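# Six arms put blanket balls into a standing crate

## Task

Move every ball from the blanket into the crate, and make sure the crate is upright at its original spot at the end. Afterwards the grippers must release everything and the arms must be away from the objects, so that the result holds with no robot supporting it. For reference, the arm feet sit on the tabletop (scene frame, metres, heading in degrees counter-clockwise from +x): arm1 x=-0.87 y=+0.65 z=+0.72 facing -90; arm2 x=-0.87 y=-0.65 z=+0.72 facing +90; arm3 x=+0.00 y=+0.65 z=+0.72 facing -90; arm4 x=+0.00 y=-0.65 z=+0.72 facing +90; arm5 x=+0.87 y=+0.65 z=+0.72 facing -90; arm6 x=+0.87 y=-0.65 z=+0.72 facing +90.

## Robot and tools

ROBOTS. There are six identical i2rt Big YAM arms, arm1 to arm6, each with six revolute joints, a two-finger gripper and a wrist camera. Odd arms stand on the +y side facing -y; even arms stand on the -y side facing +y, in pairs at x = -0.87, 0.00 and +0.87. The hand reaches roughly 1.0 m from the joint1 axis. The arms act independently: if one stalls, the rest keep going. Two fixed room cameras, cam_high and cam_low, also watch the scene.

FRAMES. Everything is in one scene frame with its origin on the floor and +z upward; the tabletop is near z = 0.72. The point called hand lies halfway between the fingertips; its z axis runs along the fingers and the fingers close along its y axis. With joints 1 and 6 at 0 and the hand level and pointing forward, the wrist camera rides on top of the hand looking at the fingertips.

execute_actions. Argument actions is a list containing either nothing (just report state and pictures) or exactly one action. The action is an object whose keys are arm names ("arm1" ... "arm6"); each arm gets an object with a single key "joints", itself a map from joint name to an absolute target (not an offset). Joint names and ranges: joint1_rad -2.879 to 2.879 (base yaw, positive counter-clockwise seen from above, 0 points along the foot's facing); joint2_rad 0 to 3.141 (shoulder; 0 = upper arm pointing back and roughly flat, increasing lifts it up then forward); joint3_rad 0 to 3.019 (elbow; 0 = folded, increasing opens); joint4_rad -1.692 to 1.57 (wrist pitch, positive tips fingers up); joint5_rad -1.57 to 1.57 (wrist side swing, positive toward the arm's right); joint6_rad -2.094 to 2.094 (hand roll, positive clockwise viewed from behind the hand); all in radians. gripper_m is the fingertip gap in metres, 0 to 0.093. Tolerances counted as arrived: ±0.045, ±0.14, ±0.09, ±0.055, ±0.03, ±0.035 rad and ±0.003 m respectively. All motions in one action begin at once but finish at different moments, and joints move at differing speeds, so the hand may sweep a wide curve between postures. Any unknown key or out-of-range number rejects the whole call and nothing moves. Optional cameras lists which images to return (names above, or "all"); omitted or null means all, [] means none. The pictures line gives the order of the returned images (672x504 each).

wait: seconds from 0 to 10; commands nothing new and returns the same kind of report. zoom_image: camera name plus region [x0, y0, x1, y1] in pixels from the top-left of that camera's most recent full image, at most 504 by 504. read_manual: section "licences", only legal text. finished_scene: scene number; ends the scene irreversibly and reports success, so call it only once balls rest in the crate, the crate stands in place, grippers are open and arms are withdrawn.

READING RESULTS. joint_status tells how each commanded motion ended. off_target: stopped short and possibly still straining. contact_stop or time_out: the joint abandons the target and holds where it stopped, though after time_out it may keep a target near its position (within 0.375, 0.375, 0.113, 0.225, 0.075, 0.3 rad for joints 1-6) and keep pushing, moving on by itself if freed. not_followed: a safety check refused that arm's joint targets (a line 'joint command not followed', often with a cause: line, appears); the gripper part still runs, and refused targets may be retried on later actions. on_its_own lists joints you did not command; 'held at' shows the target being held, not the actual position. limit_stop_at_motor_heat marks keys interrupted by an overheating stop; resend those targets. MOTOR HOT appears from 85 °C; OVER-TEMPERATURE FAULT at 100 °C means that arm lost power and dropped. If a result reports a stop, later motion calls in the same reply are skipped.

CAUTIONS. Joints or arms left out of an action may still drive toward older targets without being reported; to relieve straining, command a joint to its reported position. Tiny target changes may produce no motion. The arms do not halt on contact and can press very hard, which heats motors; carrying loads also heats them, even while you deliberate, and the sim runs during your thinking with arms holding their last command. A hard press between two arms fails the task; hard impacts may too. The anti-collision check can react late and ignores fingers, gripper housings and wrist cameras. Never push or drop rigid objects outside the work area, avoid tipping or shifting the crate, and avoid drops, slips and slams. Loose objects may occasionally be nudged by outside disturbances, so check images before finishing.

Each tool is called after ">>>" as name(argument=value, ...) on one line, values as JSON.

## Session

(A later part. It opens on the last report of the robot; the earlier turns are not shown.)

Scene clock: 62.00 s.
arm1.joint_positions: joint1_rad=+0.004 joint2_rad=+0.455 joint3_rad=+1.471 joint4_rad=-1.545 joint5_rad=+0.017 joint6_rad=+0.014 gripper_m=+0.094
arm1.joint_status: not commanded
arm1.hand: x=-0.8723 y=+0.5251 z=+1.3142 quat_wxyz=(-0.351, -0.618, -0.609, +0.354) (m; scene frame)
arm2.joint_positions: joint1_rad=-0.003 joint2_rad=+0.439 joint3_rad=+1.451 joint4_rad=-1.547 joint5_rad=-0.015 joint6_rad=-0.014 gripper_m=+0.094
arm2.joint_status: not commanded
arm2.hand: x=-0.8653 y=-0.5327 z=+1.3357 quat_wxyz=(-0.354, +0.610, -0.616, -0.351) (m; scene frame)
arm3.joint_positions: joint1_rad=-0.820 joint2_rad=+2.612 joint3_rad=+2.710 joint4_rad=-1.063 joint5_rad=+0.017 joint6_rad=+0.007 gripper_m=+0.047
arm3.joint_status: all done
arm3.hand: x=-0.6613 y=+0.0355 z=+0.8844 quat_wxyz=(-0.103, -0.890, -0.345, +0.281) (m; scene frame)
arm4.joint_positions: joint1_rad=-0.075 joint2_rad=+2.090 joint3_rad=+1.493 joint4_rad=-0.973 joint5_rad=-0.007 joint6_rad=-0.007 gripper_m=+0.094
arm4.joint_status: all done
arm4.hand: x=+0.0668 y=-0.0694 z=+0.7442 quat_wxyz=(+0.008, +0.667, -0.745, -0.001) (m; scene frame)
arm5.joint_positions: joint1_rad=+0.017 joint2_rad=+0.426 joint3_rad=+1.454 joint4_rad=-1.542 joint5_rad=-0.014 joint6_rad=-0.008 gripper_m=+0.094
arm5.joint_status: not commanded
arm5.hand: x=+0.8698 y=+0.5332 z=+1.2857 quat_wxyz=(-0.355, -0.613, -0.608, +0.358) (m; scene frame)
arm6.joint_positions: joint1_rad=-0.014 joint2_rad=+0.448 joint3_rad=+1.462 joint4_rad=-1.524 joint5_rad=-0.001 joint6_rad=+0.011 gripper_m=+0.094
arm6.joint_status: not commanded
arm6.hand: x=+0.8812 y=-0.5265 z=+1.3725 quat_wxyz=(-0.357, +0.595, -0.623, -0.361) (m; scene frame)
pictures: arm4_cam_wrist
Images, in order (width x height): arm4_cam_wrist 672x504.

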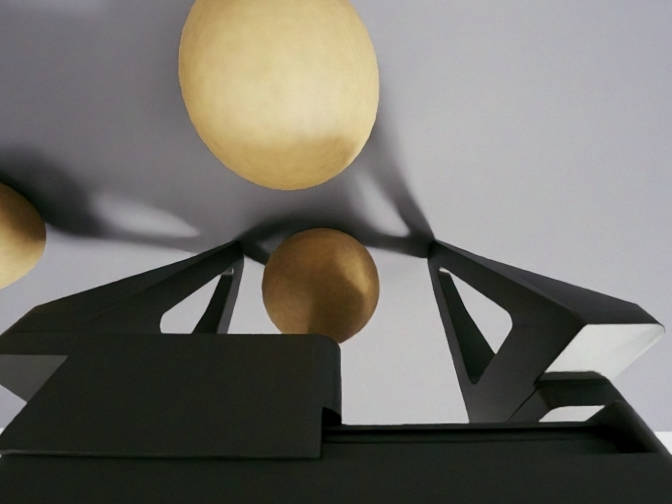

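>>> execute_actions(actions=[{"arm3":{"joints":{"gripper_m":0.065}},"arm4":{"joints":{"gripper_m":0.02,"joint2_rad":2.09}}}], cameras=[])

>>> execute_actions(actions=[{"arm3":{"joints":{"joint2_rad":2.3}},"arm4":{"joints":{"joint2_rad":1.5,"joint3_rad":1.5,"joint4_rad":-1.5}}}], cameras=["arm4_cam_wrist"])

>>> execute_actions(actions=[{"arm3":{"joints":{"joint2_rad":1.45,"joint3_rad":1.45,"joint4_rad":-1.5,"gripper_m":0.094}},"arm4":{"joints":{"joint1_rad":0.9}}}], cameras=["cam_high"])

Scene clock: 63.07 s.
arm1.joint_positions: joint1_rad=+0.004 joint2_rad=+0.455 joint3_rad=+1.471 joint4_rad=-1.545 joint5_rad=+0.017 joint6_rad=+0.014 gripper_m=+0.094
arm1.joint_status: not commanded
arm1.hand: x=-0.8723 y=+0.5251 z=+1.3142 quat_wxyz=(-0.351, -0.618, -0.609, +0.354) (m; scene frame)
arm2.joint_positions: joint1_rad=-0.003 joint2_rad=+0.439 joint3_rad=+1.451 joint4_rad=-1.547 joint5_rad=-0.015 joint6_rad=-0.014 gripper_m=+0.094
arm2.joint_status: not commanded
arm2.hand: x=-0.8653 y=-0.5327 z=+1.3357 quat_wxyz=(-0.354, +0.610, -0.616, -0.351) (m; scene frame)
arm3.joint_positions: joint1_rad=-0.820 joint2_rad=+2.612 joint3_rad=+2.710 joint4_rad=-1.063 joint5_rad=+0.017 joint6_rad=+0.007 gripper_m=+0.065
arm3.joint_status: all done
arm3.hand: x=-0.6613 y=+0.0355 z=+0.8844 quat_wxyz=(-0.103, -0.890, -0.345, +0.281) (m; scene frame)
arm4.joint_positions: joint1_rad=-0.075 joint2_rad=+2.090 joint3_rad=+1.493 joint4_rad=-0.973 joint5_rad=-0.007 joint6_rad=-0.007 gripper_m=+0.044
arm4.joint_status: gripper_m off_target (ended at +0.044, target +0.020); the others done
arm4.hand: x=+0.0667 y=-0.0694 z=+0.7442 quat_wxyz=(+0.008, +0.667, -0.745, -0.001) (m; scene frame)
arm5.joint_positions: joint1_rad=+0.017 joint2_rad=+0.426 joint3_rad=+1.454 joint4_rad=-1.542 joint5_rad=-0.014 joint6_rad=-0.008 gripper_m=+0.094
arm5.joint_status: not commanded
arm5.hand: x=+0.8698 y=+0.5332 z=+1.2857 quat_wxyz=(-0.355, -0.613, -0.608, +0.358) (m; scene frame)
arm6.joint_positions: joint1_rad=-0.014 joint2_rad=+0.448 joint3_rad=+1.462 joint4_rad=-1.524 joint5_rad=-0.001 joint6_rad=+0.011 gripper_m=+0.094
arm6.joint_status: not commanded
arm6.hand: x=+0.8812 y=-0.5265 z=+1.3725 quat_wxyz=(-0.357, +0.595, -0.623, -0.361) (m; scene frame)
pictures: none
No camera images: the call's "cameras" was empty. Leave "cameras" out to get every camera's image.

Scene clock: 64.87 s.
arm1.joint_positions: joint1_rad=+0.004 joint2_rad=+0.455 joint3_rad=+1.471 joint4_rad=-1.545 joint5_rad=+0.017 joint6_rad=+0.014 gripper_m=+0.094
arm1.joint_status: not commanded
arm1.hand: x=-0.8723 y=+0.5251 z=+1.3142 quat_wxyz=(-0.351, -0.618, -0.609, +0.354) (m; scene frame)
arm2.joint_positions: joint1_rad=-0.003 joint2_rad=+0.439 joint3_rad=+1.451 joint4_rad=-1.547 joint5_rad=-0.015 joint6_rad=-0.014 gripper_m=+0.094
arm2.joint_status: not commanded
arm2.hand: x=-0.8653 y=-0.5327 z=+1.3357 quat_wxyz=(-0.354, +0.610, -0.616, -0.351) (m; scene frame)
arm3.joint_positions: joint1_rad=-0.820 joint2_rad=+2.306 joint3_rad=+2.735 joint4_rad=-1.062 joint5_rad=+0.017 joint6_rad=+0.007 gripper_m=+0.065
arm3.joint_status: all done
arm3.hand: x=-0.6383 y=+0.0570 z=+1.1653 quat_wxyz=(-0.161, -0.832, -0.321, +0.423) (m; scene frame)
arm4.joint_positions: joint1_rad=-0.075 joint2_rad=+1.481 joint3_rad=+1.492 joint4_rad=-1.484 joint5_rad=-0.007 joint6_rad=-0.007 gripper_m=+0.044
arm4.joint_status: all done
arm4.hand: x=+0.0544 y=-0.1886 z=+1.0540 quat_wxyz=(-0.028, +0.667, -0.744, -0.034) (m; scene frame)
arm5.joint_positions: joint1_rad=+0.017 joint2_rad=+0.426 joint3_rad=+1.454 joint4_rad=-1.542 joint5_rad=-0.014 joint6_rad=-0.008 gripper_m=+0.094
arm5.joint_status: not commanded
arm5.hand: x=+0.8698 y=+0.5332 z=+1.2857 quat_wxyz=(-0.355, -0.613, -0.608, +0.358) (m; scene frame)
arm6.joint_positions: joint1_rad=-0.014 joint2_rad=+0.448 joint3_rad=+1.462 joint4_rad=-1.524 joint5_rad=-0.001 joint6_rad=+0.011 gripper_m=+0.094
arm6.joint_status: not commanded
arm6.hand: x=+0.8812 y=-0.5265 z=+1.3725 quat_wxyz=(-0.357, +0.595, -0.623, -0.361) (m; scene frame)
pictures: arm4_cam_wrist
Images, in order (width x height): arm4_cam_wrist 672x504.

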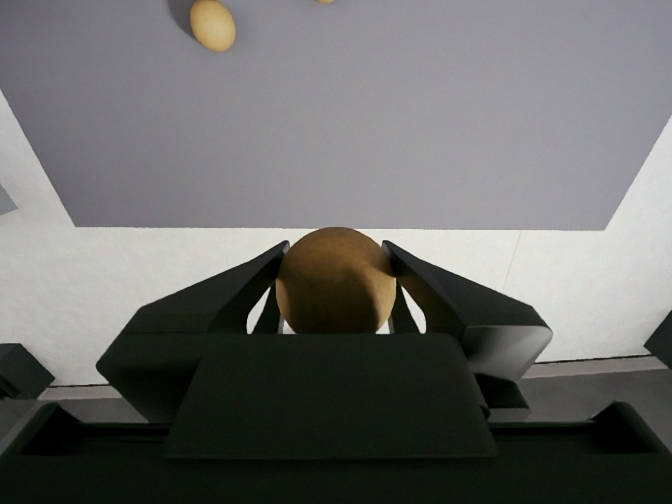

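Scene clock: 66.80 s.
arm1.joint_positions: joint1_rad=+0.004 joint2_rad=+0.455 joint3_rad=+1.471 joint4_rad=-1.545 joint5_rad=+0.017 joint6_rad=+0.014 gripper_m=+0.094
arm1.joint_status: not commanded
arm1.hand: x=-0.8723 y=+0.5251 z=+1.3142 quat_wxyz=(-0.351, -0.618, -0.609, +0.354) (m; scene frame)
arm2.joint_positions: joint1_rad=-0.003 joint2_rad=+0.439 joint3_rad=+1.451 joint4_rad=-1.547 joint5_rad=-0.015 joint6_rad=-0.014 gripper_m=+0.094
arm2.joint_status: not commanded
arm2.hand: x=-0.8653 y=-0.5327 z=+1.3357 quat_wxyz=(-0.354, +0.610, -0.616, -0.351) (m; scene frame)
arm3.joint_positions: joint1_rad=-0.820 joint2_rad=+1.453 joint3_rad=+1.441 joint4_rad=-1.485 joint5_rad=+0.017 joint6_rad=+0.007 gripper_m=+0.094
arm3.joint_status: all done
arm3.hand: x=-0.3267 y=+0.3488 z=+1.0503 quat_wxyz=(-0.006, -0.931, -0.363, +0.038) (m; scene frame)
arm4.joint_positions: joint1_rad=+0.902 joint2_rad=+1.482 joint3_rad=+1.492 joint4_rad=-1.484 joint5_rad=-0.008 joint6_rad=-0.007 gripper_m=+0.044
arm4.joint_status: all done
arm4.hand: x=-0.3489 y=-0.3469 z=+1.0578 quat_wxyz=(-0.007, +0.938, -0.344, -0.048) (m; scene frame)
arm5.joint_positions: joint1_rad=+0.017 joint2_rad=+0.426 joint3_rad=+1.454 joint4_rad=-1.542 joint5_rad=-0.014 joint6_rad=-0.008 gripper_m=+0.094
arm5.joint_status: not commanded
arm5.hand: x=+0.8698 y=+0.5332 z=+1.2857 quat_wxyz=(-0.355, -0.613, -0.608, +0.358) (m; scene frame)
arm6.joint_positions: joint1_rad=-0.014 joint2_rad=+0.448 joint3_rad=+1.462 joint4_rad=-1.524 joint5_rad=-0.001 joint6_rad=+0.011 gripper_m=+0.094
arm6.joint_status: not commanded
arm6.hand: x=+0.8812 y=-0.5265 z=+1.3725 quat_wxyz=(-0.357, +0.595, -0.623, -0.361) (m; scene frame)
pictures: cam_high
Images, in order (width x height): cam_high 672x504.

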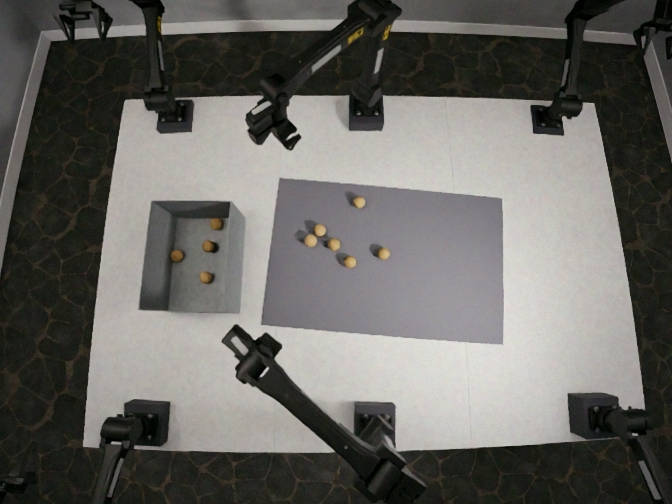

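>>> execute_actions(actions=[{"arm3":{"joints":{"joint1_rad":-0.105,"joint2_rad":1.565,"joint3_rad":1.03,"joint4_rad":-1.008}},"arm4":{"joints":{"joint2_rad":2.25,"joint3_rad":2.6,"joint4_rad":-1.15}}}], cameras=["arm3_cam_wrist"])

Scene clock: 69.67 s.
arm1.joint_positions: joint1_rad=+0.004 joint2_rad=+0.455 joint3_rad=+1.471 joint4_rad=-1.545 joint5_rad=+0.017 joint6_rad=+0.014 gripper_m=+0.094
arm1.joint_status: not commanded
arm1.hand: x=-0.8723 y=+0.5251 z=+1.3142 quat_wxyz=(-0.351, -0.618, -0.609, +0.354) (m; scene frame)
arm2.joint_positions: joint1_rad=-0.003 joint2_rad=+0.439 joint3_rad=+1.451 joint4_rad=-1.547 joint5_rad=-0.015 joint6_rad=-0.014 gripper_m=+0.094
arm2.joint_status: not commanded
arm2.hand: x=-0.8653 y=-0.5327 z=+1.3357 quat_wxyz=(-0.354, +0.610, -0.616, -0.351) (m; scene frame)
arm3.joint_positions: joint1_rad=-0.107 joint2_rad=+1.570 joint3_rad=+1.034 joint4_rad=-1.026 joint5_rad=+0.015 joint6_rad=+0.007 gripper_m=+0.094
arm3.joint_status: all done
arm3.hand: x=-0.0471 y=+0.2328 z=+0.8537 quat_wxyz=(+0.003, -0.746, -0.666, +0.009) (m; scene frame)
arm4.joint_positions: joint1_rad=+0.902 joint2_rad=+2.240 joint3_rad=+2.562 joint4_rad=-1.167 joint5_rad=-0.008 joint6_rad=-0.007 gripper_m=+0.044
arm4.joint_status: all done
arm4.hand: x=-0.6321 y=-0.1028 z=+1.1062 quat_wxyz=(-0.115, +0.878, -0.323, -0.335) (m; scene frame)
arm5.joint_positions: joint1_rad=+0.017 joint2_rad=+0.426 joint3_rad=+1.454 joint4_rad=-1.542 joint5_rad=-0.014 joint6_rad=-0.008 gripper_m=+0.094
arm5.joint_status: not commanded
arm5.hand: x=+0.8698 y=+0.5332 z=+1.2857 quat_wxyz=(-0.355, -0.613, -0.608, +0.358) (m; scene frame)
arm6.joint_positions: joint1_rad=-0.014 joint2_rad=+0.448 joint3_rad=+1.462 joint4_rad=-1.524 joint5_rad=-0.001 joint6_rad=+0.011 gripper_m=+0.094
arm6.joint_status: not commanded
arm6.hand: x=+0.8812 y=-0.5265 z=+1.3725 quat_wxyz=(-0.357, +0.595, -0.623, -0.361) (m; scene frame)
pictures: arm3_cam_wrist
Images, in order (width x height): arm3_cam_wrist 672x504.

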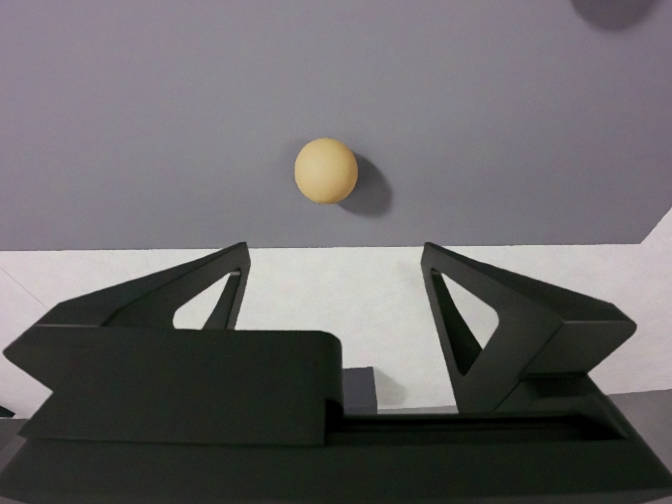

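>>> execute_actions(actions=[{"arm3":{"joints":{"joint1_rad":-0.083,"joint2_rad":1.785,"joint3_rad":0.945,"joint4_rad":-0.717}},"arm4":{"joints":{"joint2_rad":2.56,"joint3_rad":2.66,"joint4_rad":-1.12}}}], cameras=["arm3_cam_wrist"])

Scene clock: 71.43 s.
arm1.joint_positions: joint1_rad=+0.004 joint2_rad=+0.455 joint3_rad=+1.471 joint4_rad=-1.545 joint5_rad=+0.017 joint6_rad=+0.014 gripper_m=+0.094
arm1.joint_status: not commanded
arm1.hand: x=-0.8723 y=+0.5251 z=+1.3142 quat_wxyz=(-0.351, -0.618, -0.609, +0.354) (m; scene frame)
arm2.joint_positions: joint1_rad=-0.003 joint2_rad=+0.439 joint3_rad=+1.451 joint4_rad=-1.547 joint5_rad=-0.015 joint6_rad=-0.014 gripper_m=+0.094
arm2.joint_status: not commanded
arm2.hand: x=-0.8653 y=-0.5327 z=+1.3357 quat_wxyz=(-0.354, +0.610, -0.616, -0.351) (m; scene frame)
arm3.joint_positions: joint1_rad=-0.093 joint2_rad=+1.782 joint3_rad=+0.946 joint4_rad=-0.735 joint5_rad=+0.015 joint6_rad=+0.007 gripper_m=+0.094
arm3.joint_status: all done
arm3.hand: x=-0.0418 y=+0.2286 z=+0.7425 quat_wxyz=(+0.006, -0.741, -0.671, +0.006) (m; scene frame)
arm4.joint_positions: joint1_rad=+0.902 joint2_rad=+2.578 joint3_rad=+2.634 joint4_rad=-1.134 joint5_rad=-0.008 joint6_rad=-0.007 gripper_m=+0.044
arm4.joint_status: all done
arm4.hand: x=-0.6644 y=-0.0789 z=+0.8641 quat_wxyz=(-0.076, +0.910, -0.334, -0.231) (m; scene frame)
arm5.joint_positions: joint1_rad=+0.017 joint2_rad=+0.426 joint3_rad=+1.454 joint4_rad=-1.542 joint5_rad=-0.014 joint6_rad=-0.008 gripper_m=+0.094
arm5.joint_status: not commanded
arm5.hand: x=+0.8698 y=+0.5332 z=+1.2857 quat_wxyz=(-0.355, -0.613, -0.608, +0.358) (m; scene frame)
arm6.joint_positions: joint1_rad=-0.014 joint2_rad=+0.448 joint3_rad=+1.462 joint4_rad=-1.524 joint5_rad=-0.001 joint6_rad=+0.011 gripper_m=+0.094
arm6.joint_status: not commanded
arm6.hand: x=+0.8812 y=-0.5265 z=+1.3725 quat_wxyz=(-0.357, +0.595, -0.623, -0.361) (m; scene frame)
pictures: arm3_cam_wrist
Images, in order (width x height): arm3_cam_wrist 672x504.

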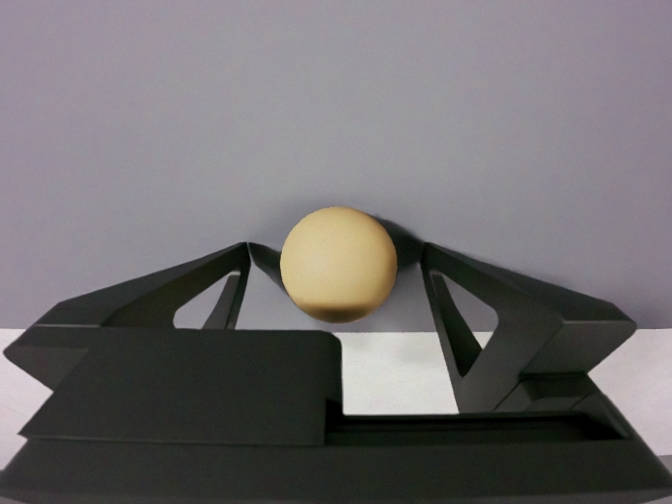

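>>> execute_actions(actions=[{"arm3":{"joints":{"gripper_m":0.02}},"arm4":{"joints":{"gripper_m":0.065}}}], cameras=[])

>>> execute_actions(actions=[{"arm3":{"joints":{"joint2_rad":1.45,"joint3_rad":1.45,"joint4_rad":-1.5}},"arm4":{"joints":{"joint2_rad":2.28}}}], cameras=["arm3_cam_wrist"])

>>> execute_actions(actions=[{"arm3":{"joints":{"joint1_rad":-0.82}},"arm4":{"joints":{"joint2_rad":1.5,"joint3_rad":1.5,"joint4_rad":-1.5,"gripper_m":0.094}}}], cameras=["cam_high"])

Scene clock: 72.57 s.
arm1.joint_positions: joint1_rad=+0.004 joint2_rad=+0.455 joint3_rad=+1.471 joint4_rad=-1.545 joint5_rad=+0.017 joint6_rad=+0.014 gripper_m=+0.094
arm1.joint_status: not commanded
arm1.hand: x=-0.8723 y=+0.5251 z=+1.3142 quat_wxyz=(-0.351, -0.618, -0.609, +0.354) (m; scene frame)
arm2.joint_positions: joint1_rad=-0.003 joint2_rad=+0.439 joint3_rad=+1.451 joint4_rad=-1.547 joint5_rad=-0.015 joint6_rad=-0.014 gripper_m=+0.094
arm2.joint_status: not commanded
arm2.hand: x=-0.8653 y=-0.5327 z=+1.3357 quat_wxyz=(-0.354, +0.610, -0.616, -0.351) (m; scene frame)
arm3.joint_positions: joint1_rad=-0.093 joint2_rad=+1.782 joint3_rad=+0.946 joint4_rad=-0.735 joint5_rad=+0.015 joint6_rad=+0.007 gripper_m=+0.047
arm3.joint_status: gripper_m off_target (ended at +0.047, target +0.020)
arm3.hand: x=-0.0418 y=+0.2286 z=+0.7425 quat_wxyz=(+0.006, -0.741, -0.671, +0.006) (m; scene frame)
arm4.joint_positions: joint1_rad=+0.902 joint2_rad=+2.578 joint3_rad=+2.634 joint4_rad=-1.134 joint5_rad=-0.008 joint6_rad=-0.007 gripper_m=+0.065
arm4.joint_status: all done
arm4.hand: x=-0.6644 y=-0.0789 z=+0.8641 quat_wxyz=(-0.076, +0.910, -0.334, -0.231) (m; scene frame)
arm5.joint_positions: joint1_rad=+0.017 joint2_rad=+0.426 joint3_rad=+1.454 joint4_rad=-1.542 joint5_rad=-0.014 joint6_rad=-0.008 gripper_m=+0.094
arm5.joint_status: not commanded
arm5.hand: x=+0.8698 y=+0.5332 z=+1.2857 quat_wxyz=(-0.355, -0.613, -0.608, +0.358) (m; scene frame)
arm6.joint_positions: joint1_rad=-0.014 joint2_rad=+0.448 joint3_rad=+1.462 joint4_rad=-1.524 joint5_rad=-0.001 joint6_rad=+0.011 gripper_m=+0.094
arm6.joint_status: not commanded
arm6.hand: x=+0.8812 y=-0.5265 z=+1.3725 quat_wxyz=(-0.357, +0.595, -0.623, -0.361) (m; scene frame)
pictures: none
No camera images: the call's "cameras" was empty. Leave "cameras" out to get every camera's image.

Scene clock: 74.07 s.
arm1.joint_positions: joint1_rad=+0.004 joint2_rad=+0.455 joint3_rad=+1.471 joint4_rad=-1.545 joint5_rad=+0.017 joint6_rad=+0.014 gripper_m=+0.094
arm1.joint_status: not commanded
arm1.hand: x=-0.8723 y=+0.5251 z=+1.3142 quat_wxyz=(-0.351, -0.618, -0.609, +0.354) (m; scene frame)
arm2.joint_positions: joint1_rad=-0.003 joint2_rad=+0.439 joint3_rad=+1.451 joint4_rad=-1.547 joint5_rad=-0.015 joint6_rad=-0.014 gripper_m=+0.094
arm2.joint_status: not commanded
arm2.hand: x=-0.8653 y=-0.5327 z=+1.3357 quat_wxyz=(-0.354, +0.610, -0.616, -0.351) (m; scene frame)
arm3.joint_positions: joint1_rad=-0.093 joint2_rad=+1.453 joint3_rad=+1.435 joint4_rad=-1.482 joint5_rad=+0.015 joint6_rad=+0.007 gripper_m=+0.047
arm3.joint_status: all done
arm3.hand: x=-0.0433 y=+0.2085 z=+1.0476 quat_wxyz=(-0.018, -0.741, -0.671, +0.032) (m; scene frame)
arm4.joint_positions: joint1_rad=+0.902 joint2_rad=+2.252 joint3_rad=+2.657 joint4_rad=-1.134 joint5_rad=-0.008 joint6_rad=-0.007 gripper_m=+0.065
arm4.joint_status: all done
arm4.hand: x=-0.6411 y=-0.0943 z=+1.1524 quat_wxyz=(-0.134, +0.857, -0.315, -0.385) (m; scene frame)
arm5.joint_positions: joint1_rad=+0.017 joint2_rad=+0.426 joint3_rad=+1.454 joint4_rad=-1.542 joint5_rad=-0.014 joint6_rad=-0.008 gripper_m=+0.094
arm5.joint_status: not commanded
arm5.hand: x=+0.8698 y=+0.5332 z=+1.2857 quat_wxyz=(-0.355, -0.613, -0.608, +0.358) (m; scene frame)
arm6.joint_positions: joint1_rad=-0.014 joint2_rad=+0.448 joint3_rad=+1.462 joint4_rad=-1.524 joint5_rad=-0.001 joint6_rad=+0.011 gripper_m=+0.094
arm6.joint_status: not commanded
arm6.hand: x=+0.8812 y=-0.5265 z=+1.3725 quat_wxyz=(-0.357, +0.595, -0.623, -0.361) (m; scene frame)
pictures: arm3_cam_wrist
Images, in order (width x height): arm3_cam_wrist 672x504.

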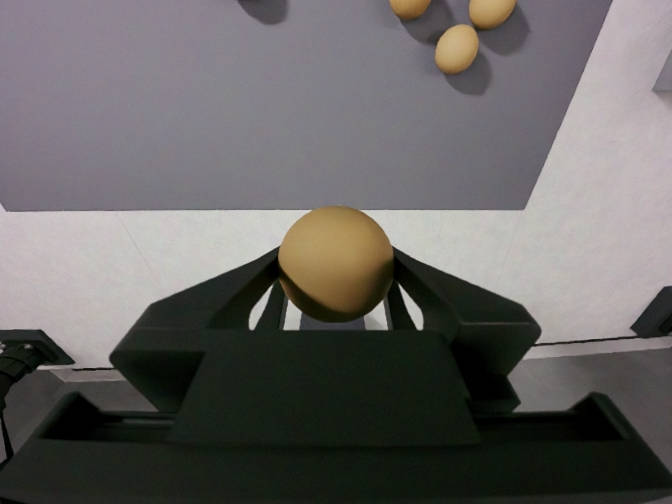

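Scene clock: 75.77 s.
arm1.joint_positions: joint1_rad=+0.004 joint2_rad=+0.455 joint3_rad=+1.471 joint4_rad=-1.545 joint5_rad=+0.017 joint6_rad=+0.014 gripper_m=+0.094
arm1.joint_status: not commanded
arm1.hand: x=-0.8723 y=+0.5251 z=+1.3142 quat_wxyz=(-0.351, -0.618, -0.609, +0.354) (m; scene frame)
arm2.joint_positions: joint1_rad=-0.003 joint2_rad=+0.439 joint3_rad=+1.451 joint4_rad=-1.547 joint5_rad=-0.015 joint6_rad=-0.014 gripper_m=+0.094
arm2.joint_status: not commanded
arm2.hand: x=-0.8653 y=-0.5327 z=+1.3357 quat_wxyz=(-0.354, +0.610, -0.616, -0.351) (m; scene frame)
arm3.joint_positions: joint1_rad=-0.820 joint2_rad=+1.453 joint3_rad=+1.435 joint4_rad=-1.482 joint5_rad=+0.017 joint6_rad=+0.007 gripper_m=+0.047
arm3.joint_status: all done
arm3.hand: x=-0.3260 y=+0.3494 z=+1.0479 quat_wxyz=(-0.005, -0.931, -0.363, +0.037) (m; scene frame)
arm4.joint_positions: joint1_rad=+0.902 joint2_rad=+1.504 joint3_rad=+1.492 joint4_rad=-1.485 joint5_rad=-0.008 joint6_rad=-0.007 gripper_m=+0.094
arm4.joint_status: all done
arm4.hand: x=-0.3511 y=-0.3452 z=+1.0477 quat_wxyz=(-0.003, +0.938, -0.344, -0.037) (m; scene frame)
arm5.joint_positions: joint1_rad=+0.017 joint2_rad=+0.426 joint3_rad=+1.454 joint4_rad=-1.542 joint5_rad=-0.014 joint6_rad=-0.008 gripper_m=+0.094
arm5.joint_status: not commanded
arm5.hand: x=+0.8698 y=+0.5332 z=+1.2857 quat_wxyz=(-0.355, -0.613, -0.608, +0.358) (m; scene frame)
arm6.joint_positions: joint1_rad=-0.014 joint2_rad=+0.448 joint3_rad=+1.462 joint4_rad=-1.524 joint5_rad=-0.001 joint6_rad=+0.011 gripper_m=+0.094
arm6.joint_status: not commanded
arm6.hand: x=+0.8812 y=-0.5265 z=+1.3725 quat_wxyz=(-0.357, +0.595, -0.623, -0.361) (m; scene frame)
pictures: cam_high
Images, in order (width x height): cam_high 672x504.

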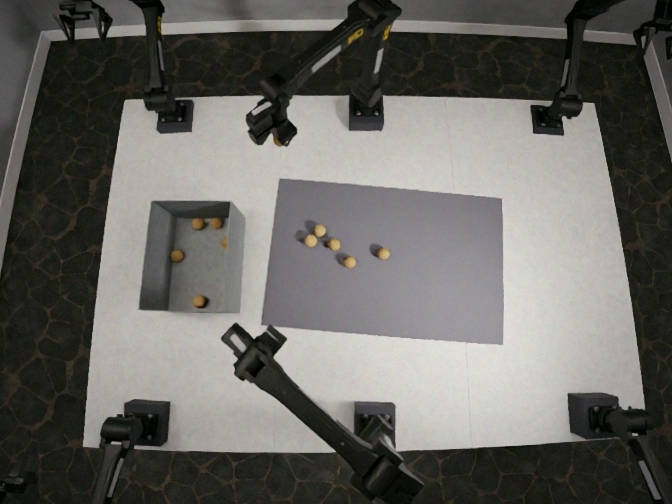

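>>> execute_actions(actions=[{"arm3":{"joints":{"joint2_rad":2.27,"joint3_rad":2.7,"joint4_rad":-1.1}},"arm4":{"joints":{"joint1_rad":-0.04,"joint2_rad":2.135,"joint3_rad":1.93,"joint4_rad":-1.31}}}], cameras=["arm4_cam_wrist","cam_high"])

Scene clock: 78.50 s.
arm1.joint_positions: joint1_rad=+0.004 joint2_rad=+0.455 joint3_rad=+1.471 joint4_rad=-1.545 joint5_rad=+0.017 joint6_rad=+0.014 gripper_m=+0.094
arm1.joint_status: not commanded
arm1.hand: x=-0.8723 y=+0.5251 z=+1.3142 quat_wxyz=(-0.351, -0.618, -0.609, +0.354) (m; scene frame)
arm2.joint_positions: joint1_rad=-0.003 joint2_rad=+0.439 joint3_rad=+1.451 joint4_rad=-1.547 joint5_rad=-0.015 joint6_rad=-0.014 gripper_m=+0.094
arm2.joint_status: not commanded
arm2.hand: x=-0.8653 y=-0.5327 z=+1.3357 quat_wxyz=(-0.354, +0.610, -0.616, -0.351) (m; scene frame)
arm3.joint_positions: joint1_rad=-0.820 joint2_rad=+2.252 joint3_rad=+2.666 joint4_rad=-1.121 joint5_rad=+0.017 joint6_rad=+0.007 gripper_m=+0.047
arm3.joint_status: all done
arm3.hand: x=-0.6222 y=+0.0720 z=+1.1617 quat_wxyz=(-0.148, -0.847, -0.327, +0.392) (m; scene frame)
arm4.joint_positions: joint1_rad=-0.033 joint2_rad=+2.151 joint3_rad=+1.888 joint4_rad=-1.312 joint5_rad=-0.006 joint6_rad=-0.006 gripper_m=+0.094
arm4.joint_status: all done
arm4.hand: x=+0.0484 y=+0.0029 z=+0.8431 quat_wxyz=(+0.010, +0.682, -0.731, +0.001) (m; scene frame)
arm5.joint_positions: joint1_rad=+0.017 joint2_rad=+0.426 joint3_rad=+1.454 joint4_rad=-1.542 joint5_rad=-0.014 joint6_rad=-0.008 gripper_m=+0.094
arm5.joint_status: not commanded
arm5.hand: x=+0.8698 y=+0.5332 z=+1.2857 quat_wxyz=(-0.355, -0.613, -0.608, +0.358) (m; scene frame)
arm6.joint_positions: joint1_rad=-0.014 joint2_rad=+0.448 joint3_rad=+1.462 joint4_rad=-1.524 joint5_rad=-0.001 joint6_rad=+0.011 gripper_m=+0.094
arm6.joint_status: not commanded
arm6.hand: x=+0.8812 y=-0.5265 z=+1.3725 quat_wxyz=(-0.357, +0.595, -0.623, -0.361) (m; scene frame)
pictures: arm4_cam_wrist, cam_high
Images, in order (width x height): arm4_cam_wrist 672x504, cam_high 672x504.

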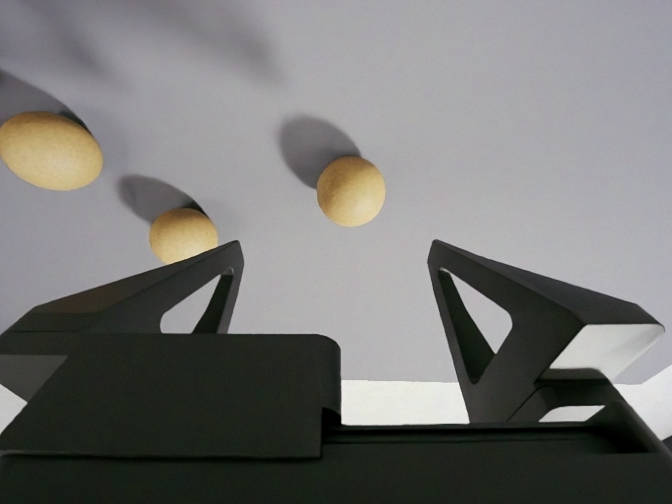

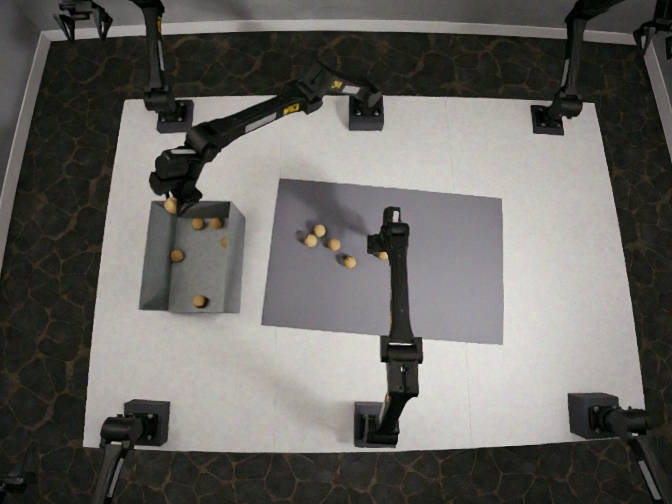

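>>> execute_actions(actions=[{"arm3":{"joints":{"joint2_rad":2.63,"joint3_rad":2.74,"joint4_rad":-1.05}},"arm4":{"joints":{"joint1_rad":-0.06,"joint2_rad":2.28,"joint3_rad":1.79,"joint4_rad":-1.093}}}], cameras=["arm4_cam_wrist"])

Scene clock: 80.77 s.
arm1.joint_positions: joint1_rad=+0.004 joint2_rad=+0.455 joint3_rad=+1.471 joint4_rad=-1.545 joint5_rad=+0.017 joint6_rad=+0.014 gripper_m=+0.094
arm1.joint_status: not commanded
arm1.hand: x=-0.8723 y=+0.5251 z=+1.3142 quat_wxyz=(-0.351, -0.618, -0.609, +0.354) (m; scene frame)
arm2.joint_positions: joint1_rad=-0.003 joint2_rad=+0.439 joint3_rad=+1.451 joint4_rad=-1.547 joint5_rad=-0.015 joint6_rad=-0.014 gripper_m=+0.094
arm2.joint_status: not commanded
arm2.hand: x=-0.8653 y=-0.5327 z=+1.3357 quat_wxyz=(-0.354, +0.610, -0.616, -0.351) (m; scene frame)
arm3.joint_positions: joint1_rad=-0.820 joint2_rad=+2.613 joint3_rad=+2.709 joint4_rad=-1.064 joint5_rad=+0.017 joint6_rad=+0.007 gripper_m=+0.047
arm3.joint_status: all done
arm3.hand: x=-0.6612 y=+0.0356 z=+0.8835 quat_wxyz=(-0.103, -0.890, -0.345, +0.280) (m; scene frame)
arm4.joint_positions: joint1_rad=-0.054 joint2_rad=+2.250 joint3_rad=+1.794 joint4_rad=-1.108 joint5_rad=-0.005 joint6_rad=-0.006 gripper_m=+0.094
arm4.joint_status: all done
arm4.hand: x=+0.0620 y=+0.0039 z=+0.7468 quat_wxyz=(+0.005, +0.675, -0.738, -0.002) (m; scene frame)
arm5.joint_positions: joint1_rad=+0.017 joint2_rad=+0.426 joint3_rad=+1.454 joint4_rad=-1.542 joint5_rad=-0.014 joint6_rad=-0.008 gripper_m=+0.094
arm5.joint_status: not commanded
arm5.hand: x=+0.8698 y=+0.5332 z=+1.2857 quat_wxyz=(-0.355, -0.613, -0.608, +0.358) (m; scene frame)
arm6.joint_positions: joint1_rad=-0.014 joint2_rad=+0.448 joint3_rad=+1.462 joint4_rad=-1.524 joint5_rad=-0.001 joint6_rad=+0.011 gripper_m=+0.094
arm6.joint_status: not commanded
arm6.hand: x=+0.8812 y=-0.5265 z=+1.3725 quat_wxyz=(-0.357, +0.595, -0.623, -0.361) (m; scene frame)
pictures: arm4_cam_wrist
Images, in order (width x height): arm4_cam_wrist 672x504.

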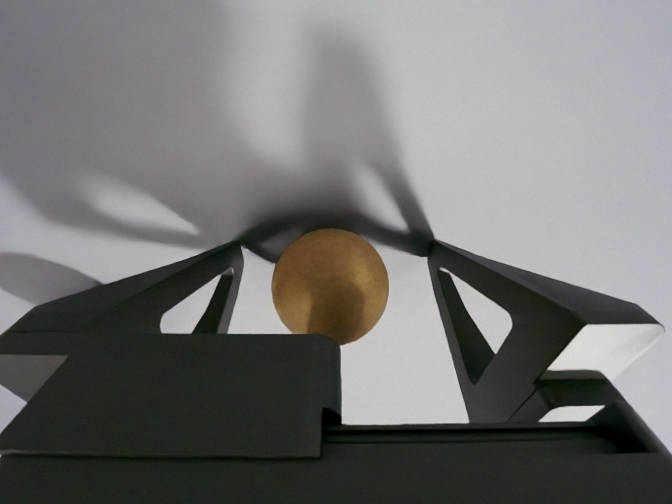

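>>> execute_actions(actions=[{"arm3":{"joints":{"gripper_m":0.065}},"arm4":{"joints":{"gripper_m":0.02,"joint2_rad":2.255}}}], cameras=[])

>>> execute_actions(actions=[{"arm3":{"joints":{"joint2_rad":2.3}},"arm4":{"joints":{"joint2_rad":1.5,"joint3_rad":1.5,"joint4_rad":-1.5}}}], cameras=["arm4_cam_wrist"])

>>> execute_actions(actions=[{"arm3":{"joints":{"joint2_rad":1.45,"joint3_rad":1.45,"joint4_rad":-1.5,"gripper_m":0.094}},"arm4":{"joints":{"joint1_rad":0.9}}}], cameras=["cam_high"])

Scene clock: 81.80 s.
arm1.joint_positions: joint1_rad=+0.004 joint2_rad=+0.455 joint3_rad=+1.471 joint4_rad=-1.545 joint5_rad=+0.017 joint6_rad=+0.014 gripper_m=+0.094
arm1.joint_status: not commanded
arm1.hand: x=-0.8723 y=+0.5251 z=+1.3142 quat_wxyz=(-0.351, -0.618, -0.609, +0.354) (m; scene frame)
arm2.joint_positions: joint1_rad=-0.003 joint2_rad=+0.439 joint3_rad=+1.451 joint4_rad=-1.547 joint5_rad=-0.015 joint6_rad=-0.014 gripper_m=+0.094
arm2.joint_status: not commanded
arm2.hand: x=-0.8653 y=-0.5327 z=+1.3357 quat_wxyz=(-0.354, +0.610, -0.616, -0.351) (m; scene frame)
arm3.joint_positions: joint1_rad=-0.820 joint2_rad=+2.613 joint3_rad=+2.709 joint4_rad=-1.064 joint5_rad=+0.017 joint6_rad=+0.007 gripper_m=+0.065
arm3.joint_status: all done
arm3.hand: x=-0.6612 y=+0.0356 z=+0.8835 quat_wxyz=(-0.103, -0.890, -0.345, +0.280) (m; scene frame)
arm4.joint_positions: joint1_rad=-0.054 joint2_rad=+2.250 joint3_rad=+1.794 joint4_rad=-1.108 joint5_rad=-0.006 joint6_rad=-0.006 gripper_m=+0.045
arm4.joint_status: gripper_m off_target (ended at +0.045, target +0.020); the others done
arm4.hand: x=+0.0619 y=+0.0039 z=+0.7468 quat_wxyz=(+0.005, +0.675, -0.738, -0.003) (m; scene frame)
arm5.joint_positions: joint1_rad=+0.017 joint2_rad=+0.426 joint3_rad=+1.454 joint4_rad=-1.542 joint5_rad=-0.014 joint6_rad=-0.008 gripper_m=+0.094
arm5.joint_status: not commanded
arm5.hand: x=+0.8698 y=+0.5332 z=+1.2857 quat_wxyz=(-0.355, -0.613, -0.608, +0.358) (m; scene frame)
arm6.joint_positions: joint1_rad=-0.014 joint2_rad=+0.448 joint3_rad=+1.462 joint4_rad=-1.524 joint5_rad=-0.001 joint6_rad=+0.011 gripper_m=+0.094
arm6.joint_status: not commanded
arm6.hand: x=+0.8812 y=-0.5265 z=+1.3725 quat_wxyz=(-0.357, +0.595, -0.623, -0.361) (m; scene frame)
pictures: none
No camera images: the call's "cameras" was empty. Leave "cameras" out to get every camera's image.

Scene clock: 83.60 s.
arm1.joint_positions: joint1_rad=+0.004 joint2_rad=+0.455 joint3_rad=+1.471 joint4_rad=-1.545 joint5_rad=+0.017 joint6_rad=+0.014 gripper_m=+0.094
arm1.joint_status: not commanded
arm1.hand: x=-0.8723 y=+0.5251 z=+1.3142 quat_wxyz=(-0.351, -0.618, -0.609, +0.354) (m; scene frame)
arm2.joint_positions: joint1_rad=-0.003 joint2_rad=+0.439 joint3_rad=+1.451 joint4_rad=-1.547 joint5_rad=-0.015 joint6_rad=-0.014 gripper_m=+0.094
arm2.joint_status: not commanded
arm2.hand: x=-0.8653 y=-0.5327 z=+1.3357 quat_wxyz=(-0.354, +0.610, -0.616, -0.351) (m; scene frame)
arm3.joint_positions: joint1_rad=-0.820 joint2_rad=+2.306 joint3_rad=+2.734 joint4_rad=-1.062 joint5_rad=+0.017 joint6_rad=+0.007 gripper_m=+0.065
arm3.joint_status: all done
arm3.hand: x=-0.6383 y=+0.0570 z=+1.1651 quat_wxyz=(-0.161, -0.832, -0.321, +0.423) (m; scene frame)
arm4.joint_positions: joint1_rad=-0.054 joint2_rad=+1.480 joint3_rad=+1.493 joint4_rad=-1.486 joint5_rad=-0.006 joint6_rad=-0.006 gripper_m=+0.045
arm4.joint_status: all done
arm4.hand: x=+0.0452 y=-0.1880 z=+1.0549 quat_wxyz=(-0.029, +0.674, -0.737, -0.033) (m; scene frame)
arm5.joint_positions: joint1_rad=+0.017 joint2_rad=+0.426 joint3_rad=+1.454 joint4_rad=-1.542 joint5_rad=-0.014 joint6_rad=-0.008 gripper_m=+0.094
arm5.joint_status: not commanded
arm5.hand: x=+0.8698 y=+0.5332 z=+1.2857 quat_wxyz=(-0.355, -0.613, -0.608, +0.358) (m; scene frame)
arm6.joint_positions: joint1_rad=-0.014 joint2_rad=+0.448 joint3_rad=+1.462 joint4_rad=-1.524 joint5_rad=-0.001 joint6_rad=+0.011 gripper_m=+0.094
arm6.joint_status: not commanded
arm6.hand: x=+0.8812 y=-0.5265 z=+1.3725 quat_wxyz=(-0.357, +0.595, -0.623, -0.361) (m; scene frame)
pictures: arm4_cam_wrist
Images, in order (width x height): arm4_cam_wrist 672x504.

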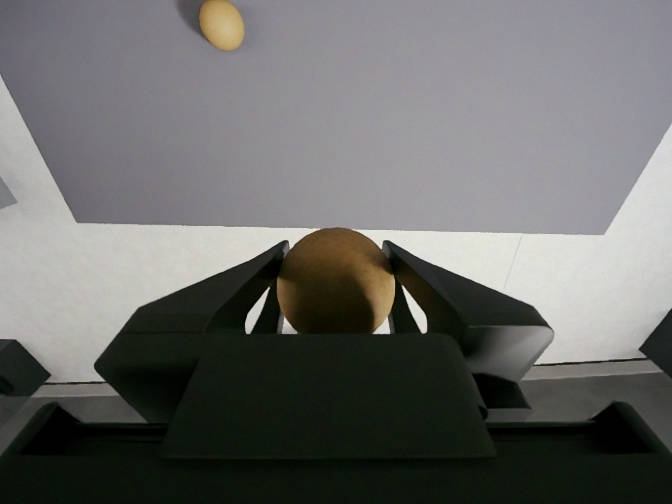

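Scene clock: 85.53 s.
arm1.joint_positions: joint1_rad=+0.004 joint2_rad=+0.455 joint3_rad=+1.471 joint4_rad=-1.545 joint5_rad=+0.017 joint6_rad=+0.014 gripper_m=+0.094
arm1.joint_status: not commanded
arm1.hand: x=-0.8723 y=+0.5251 z=+1.3142 quat_wxyz=(-0.351, -0.618, -0.609, +0.354) (m; scene frame)
arm2.joint_positions: joint1_rad=-0.003 joint2_rad=+0.439 joint3_rad=+1.451 joint4_rad=-1.547 joint5_rad=-0.015 joint6_rad=-0.014 gripper_m=+0.094
arm2.joint_status: not commanded
arm2.hand: x=-0.8653 y=-0.5327 z=+1.3357 quat_wxyz=(-0.354, +0.610, -0.616, -0.351) (m; scene frame)
arm3.joint_positions: joint1_rad=-0.820 joint2_rad=+1.453 joint3_rad=+1.441 joint4_rad=-1.485 joint5_rad=+0.017 joint6_rad=+0.007 gripper_m=+0.094
arm3.joint_status: all done
arm3.hand: x=-0.3266 y=+0.3488 z=+1.0504 quat_wxyz=(-0.006, -0.931, -0.363, +0.038) (m; scene frame)
arm4.joint_positions: joint1_rad=+0.902 joint2_rad=+1.483 joint3_rad=+1.493 joint4_rad=-1.486 joint5_rad=-0.007 joint6_rad=-0.006 gripper_m=+0.045
arm4.joint_status: all done
arm4.hand: x=-0.3489 y=-0.3470 z=+1.0578 quat_wxyz=(-0.007, +0.938, -0.344, -0.047) (m; scene frame)
arm5.joint_positions: joint1_rad=+0.017 joint2_rad=+0.426 joint3_rad=+1.454 joint4_rad=-1.542 joint5_rad=-0.014 joint6_rad=-0.008 gripper_m=+0.094
arm5.joint_status: not commanded
arm5.hand: x=+0.8698 y=+0.5332 z=+1.2857 quat_wxyz=(-0.355, -0.613, -0.608, +0.358) (m; scene frame)
arm6.joint_positions: joint1_rad=-0.014 joint2_rad=+0.448 joint3_rad=+1.462 joint4_rad=-1.524 joint5_rad=-0.001 joint6_rad=+0.011 gripper_m=+0.094
arm6.joint_status: not commanded
arm6.hand: x=+0.8812 y=-0.5265 z=+1.3725 quat_wxyz=(-0.357, +0.595, -0.623, -0.361) (m; scene frame)
pictures: cam_high
Images, in order (width x height): cam_high 672x504.

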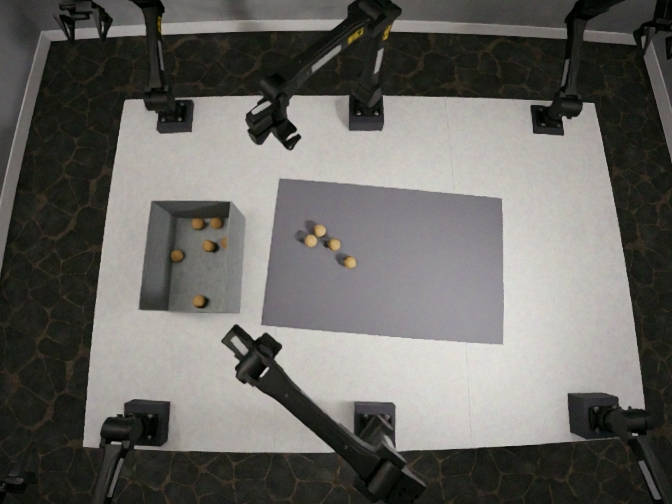

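>>> execute_actions(actions=[{"arm3":{"joints":{"joint1_rad":-0.37,"joint2_rad":1.96,"joint3_rad":1.58,"joint4_rad":-1.165,"joint6_rad":0.2,"gripper_m":0.072}},"arm4":{"joints":{"joint2_rad":2.25,"joint3_rad":2.6,"joint4_rad":-1.15}}}], cameras=["arm3_cam_wrist"])

Scene clock: 88.67 s.
arm1.joint_positions: joint1_rad=+0.004 joint2_rad=+0.455 joint3_rad=+1.471 joint4_rad=-1.545 joint5_rad=+0.017 joint6_rad=+0.014 gripper_m=+0.094
arm1.joint_status: not commanded
arm1.hand: x=-0.8723 y=+0.5251 z=+1.3142 quat_wxyz=(-0.351, -0.618, -0.609, +0.354) (m; scene frame)
arm2.joint_positions: joint1_rad=-0.003 joint2_rad=+0.439 joint3_rad=+1.451 joint4_rad=-1.547 joint5_rad=-0.015 joint6_rad=-0.014 gripper_m=+0.094
arm2.joint_status: not commanded
arm2.hand: x=-0.8653 y=-0.5327 z=+1.3357 quat_wxyz=(-0.354, +0.610, -0.616, -0.351) (m; scene frame)
arm3.joint_positions: joint1_rad=-0.365 joint2_rad=+1.956 joint3_rad=+1.566 joint4_rad=-1.180 joint5_rad=+0.015 joint6_rad=+0.189 gripper_m=+0.072
arm3.joint_status: all done
arm3.hand: x=-0.2090 y=+0.1083 z=+0.8505 quat_wxyz=(+0.005, -0.873, -0.488, +0.006) (m; scene frame)
arm4.joint_positions: joint1_rad=+0.902 joint2_rad=+2.240 joint3_rad=+2.562 joint4_rad=-1.167 joint5_rad=-0.007 joint6_rad=-0.006 gripper_m=+0.045
arm4.joint_status: all done
arm4.hand: x=-0.6323 y=-0.1029 z=+1.1059 quat_wxyz=(-0.115, +0.878, -0.323, -0.334) (m; scene frame)
arm5.joint_positions: joint1_rad=+0.017 joint2_rad=+0.426 joint3_rad=+1.454 joint4_rad=-1.542 joint5_rad=-0.014 joint6_rad=-0.008 gripper_m=+0.094
arm5.joint_status: not commanded
arm5.hand: x=+0.8698 y=+0.5332 z=+1.2857 quat_wxyz=(-0.355, -0.613, -0.608, +0.358) (m; scene frame)
arm6.joint_positions: joint1_rad=-0.014 joint2_rad=+0.448 joint3_rad=+1.462 joint4_rad=-1.524 joint5_rad=-0.001 joint6_rad=+0.011 gripper_m=+0.094
arm6.joint_status: not commanded
arm6.hand: x=+0.8812 y=-0.5265 z=+1.3725 quat_wxyz=(-0.357, +0.595, -0.623, -0.361) (m; scene frame)
pictures: arm3_cam_wrist
Images, in order (width x height): arm3_cam_wrist 672x504.

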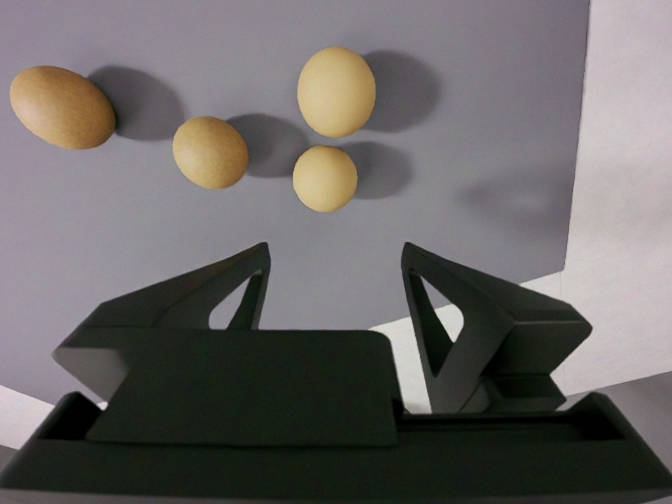

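>>> execute_actions(actions=[{"arm3":{"joints":{"joint1_rad":-0.348,"joint2_rad":2.10,"joint3_rad":1.475,"joint4_rad":-0.938}},"arm4":{"joints":{"joint2_rad":2.56,"joint3_rad":2.66,"joint4_rad":-1.12}}}], cameras=["arm3_cam_wrist"])

Scene clock: 90.57 s.
arm1.joint_positions: joint1_rad=+0.004 joint2_rad=+0.455 joint3_rad=+1.471 joint4_rad=-1.545 joint5_rad=+0.017 joint6_rad=+0.014 gripper_m=+0.094
arm1.joint_status: not commanded
arm1.hand: x=-0.8723 y=+0.5251 z=+1.3142 quat_wxyz=(-0.351, -0.618, -0.609, +0.354) (m; scene frame)
arm2.joint_positions: joint1_rad=-0.003 joint2_rad=+0.439 joint3_rad=+1.451 joint4_rad=-1.547 joint5_rad=-0.015 joint6_rad=-0.014 gripper_m=+0.094
arm2.joint_status: not commanded
arm2.hand: x=-0.8653 y=-0.5327 z=+1.3357 quat_wxyz=(-0.354, +0.610, -0.616, -0.351) (m; scene frame)
arm3.joint_positions: joint1_rad=-0.358 joint2_rad=+2.082 joint3_rad=+1.481 joint4_rad=-0.955 joint5_rad=+0.014 joint6_rad=+0.189 gripper_m=+0.072
arm3.joint_status: all done
arm3.hand: x=-0.2070 y=+0.1031 z=+0.7511 quat_wxyz=(+0.001, -0.872, -0.490, +0.011) (m; scene frame)
arm4.joint_positions: joint1_rad=+0.902 joint2_rad=+2.578 joint3_rad=+2.633 joint4_rad=-1.134 joint5_rad=-0.007 joint6_rad=-0.006 gripper_m=+0.045
arm4.joint_status: all done
arm4.hand: x=-0.6646 y=-0.0792 z=+0.8639 quat_wxyz=(-0.076, +0.910, -0.335, -0.231) (m; scene frame)
arm5.joint_positions: joint1_rad=+0.017 joint2_rad=+0.426 joint3_rad=+1.454 joint4_rad=-1.542 joint5_rad=-0.014 joint6_rad=-0.008 gripper_m=+0.094
arm5.joint_status: not commanded
arm5.hand: x=+0.8698 y=+0.5332 z=+1.2857 quat_wxyz=(-0.355, -0.613, -0.608, +0.358) (m; scene frame)
arm6.joint_positions: joint1_rad=-0.014 joint2_rad=+0.448 joint3_rad=+1.462 joint4_rad=-1.524 joint5_rad=-0.001 joint6_rad=+0.011 gripper_m=+0.094
arm6.joint_status: not commanded
arm6.hand: x=+0.8812 y=-0.5265 z=+1.3725 quat_wxyz=(-0.357, +0.595, -0.623, -0.361) (m; scene frame)
pictures: arm3_cam_wrist
Images, in order (width x height): arm3_cam_wrist 672x504.

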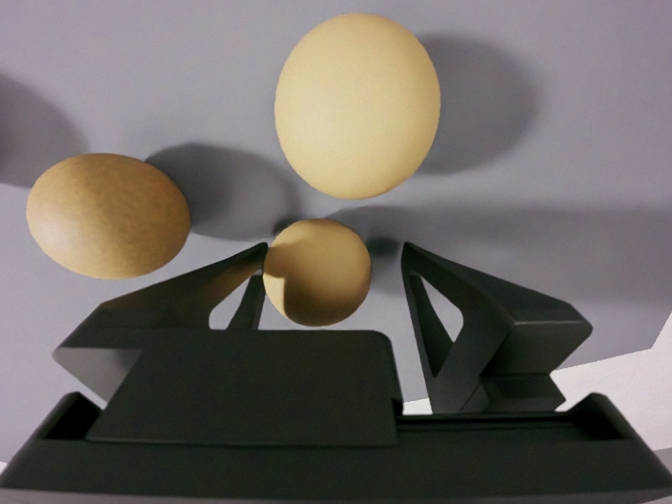

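>>> execute_actions(actions=[{"arm3":{"joints":{"joint2_rad":2.115,"joint1_rad":-0.34}},"arm4":{"joints":{"gripper_m":0.065}}}], cameras=[])

>>> execute_actions(actions=[{"arm3":{"joints":{"gripper_m":0.02,"joint2_rad":2.09}},"arm4":{"joints":{"joint2_rad":2.28}}}], cameras=["arm3_cam_wrist"])

Scene clock: 91.73 s.
arm1.joint_positions: joint1_rad=+0.004 joint2_rad=+0.455 joint3_rad=+1.471 joint4_rad=-1.545 joint5_rad=+0.017 joint6_rad=+0.014 gripper_m=+0.094
arm1.joint_status: not commanded
arm1.hand: x=-0.8723 y=+0.5251 z=+1.3142 quat_wxyz=(-0.351, -0.618, -0.609, +0.354) (m; scene frame)
arm2.joint_positions: joint1_rad=-0.003 joint2_rad=+0.439 joint3_rad=+1.451 joint4_rad=-1.547 joint5_rad=-0.015 joint6_rad=-0.014 gripper_m=+0.094
arm2.joint_status: not commanded
arm2.hand: x=-0.8653 y=-0.5327 z=+1.3357 quat_wxyz=(-0.354, +0.610, -0.616, -0.351) (m; scene frame)
arm3.joint_positions: joint1_rad=-0.352 joint2_rad=+2.094 joint3_rad=+1.481 joint4_rad=-0.955 joint5_rad=+0.015 joint6_rad=+0.189 gripper_m=+0.072
arm3.joint_status: all done
arm3.hand: x=-0.2028 y=+0.1037 z=+0.7444 quat_wxyz=(+0.005, -0.870, -0.493, +0.006) (m; scene frame)
arm4.joint_positions: joint1_rad=+0.902 joint2_rad=+2.578 joint3_rad=+2.633 joint4_rad=-1.134 joint5_rad=-0.007 joint6_rad=-0.006 gripper_m=+0.065
arm4.joint_status: all done
arm4.hand: x=-0.6646 y=-0.0792 z=+0.8639 quat_wxyz=(-0.076, +0.910, -0.335, -0.231) (m; scene frame)
arm5.joint_positions: joint1_rad=+0.017 joint2_rad=+0.426 joint3_rad=+1.454 joint4_rad=-1.542 joint5_rad=-0.014 joint6_rad=-0.008 gripper_m=+0.094
arm5.joint_status: not commanded
arm5.hand: x=+0.8698 y=+0.5332 z=+1.2857 quat_wxyz=(-0.355, -0.613, -0.608, +0.358) (m; scene frame)
arm6.joint_positions: joint1_rad=-0.014 joint2_rad=+0.448 joint3_rad=+1.462 joint4_rad=-1.524 joint5_rad=-0.001 joint6_rad=+0.011 gripper_m=+0.094
arm6.joint_status: not commanded
arm6.hand: x=+0.8812 y=-0.5265 z=+1.3725 quat_wxyz=(-0.357, +0.595, -0.623, -0.361) (m; scene frame)
pictures: none
No camera images: the call's "cameras" was empty. Leave "cameras" out to get every camera's image.

Scene clock: 93.23 s.
arm1.joint_positions: joint1_rad=+0.004 joint2_rad=+0.455 joint3_rad=+1.471 joint4_rad=-1.545 joint5_rad=+0.017 joint6_rad=+0.014 gripper_m=+0.094
arm1.joint_status: not commanded
arm1.hand: x=-0.8723 y=+0.5251 z=+1.3142 quat_wxyz=(-0.351, -0.618, -0.609, +0.354) (m; scene frame)
arm2.joint_positions: joint1_rad=-0.003 joint2_rad=+0.439 joint3_rad=+1.451 joint4_rad=-1.547 joint5_rad=-0.015 joint6_rad=-0.014 gripper_m=+0.094
arm2.joint_status: not commanded
arm2.hand: x=-0.8653 y=-0.5327 z=+1.3357 quat_wxyz=(-0.354, +0.610, -0.616, -0.351) (m; scene frame)
arm3.joint_positions: joint1_rad=-0.350 joint2_rad=+2.094 joint3_rad=+1.481 joint4_rad=-0.955 joint5_rad=+0.015 joint6_rad=+0.190 gripper_m=+0.045
arm3.joint_status: gripper_m off_target (ended at +0.045, target +0.020); the others done
arm3.hand: x=-0.2018 y=+0.1032 z=+0.7446 quat_wxyz=(+0.005, -0.870, -0.494, +0.006) (m; scene frame)
arm4.joint_positions: joint1_rad=+0.902 joint2_rad=+2.252 joint3_rad=+2.656 joint4_rad=-1.134 joint5_rad=-0.007 joint6_rad=-0.006 gripper_m=+0.065
arm4.joint_status: all done
arm4.hand: x=-0.6412 y=-0.0945 z=+1.1522 quat_wxyz=(-0.134, +0.857, -0.316, -0.385) (m; scene frame)
arm5.joint_positions: joint1_rad=+0.017 joint2_rad=+0.426 joint3_rad=+1.454 joint4_rad=-1.542 joint5_rad=-0.014 joint6_rad=-0.008 gripper_m=+0.094
arm5.joint_status: not commanded
arm5.hand: x=+0.8698 y=+0.5332 z=+1.2857 quat_wxyz=(-0.355, -0.613, -0.608, +0.358) (m; scene frame)
arm6.joint_positions: joint1_rad=-0.014 joint2_rad=+0.448 joint3_rad=+1.462 joint4_rad=-1.524 joint5_rad=-0.001 joint6_rad=+0.011 gripper_m=+0.094
arm6.joint_status: not commanded
arm6.hand: x=+0.8812 y=-0.5265 z=+1.3725 quat_wxyz=(-0.357, +0.595, -0.623, -0.361) (m; scene frame)
pictures: arm3_cam_wrist
Images, in order (width x height): arm3_cam_wrist 672x504.

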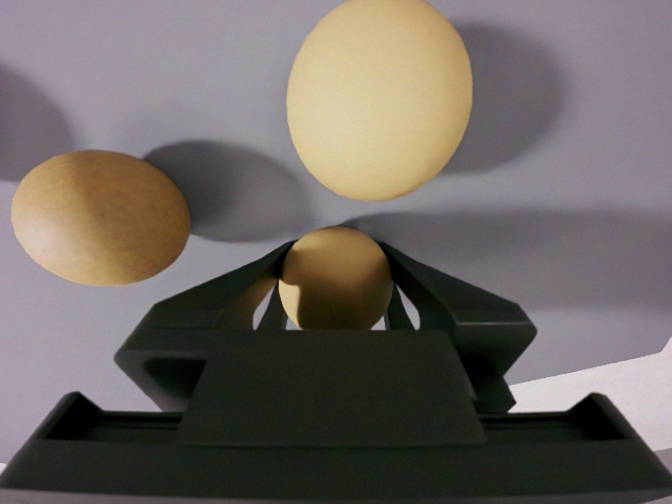

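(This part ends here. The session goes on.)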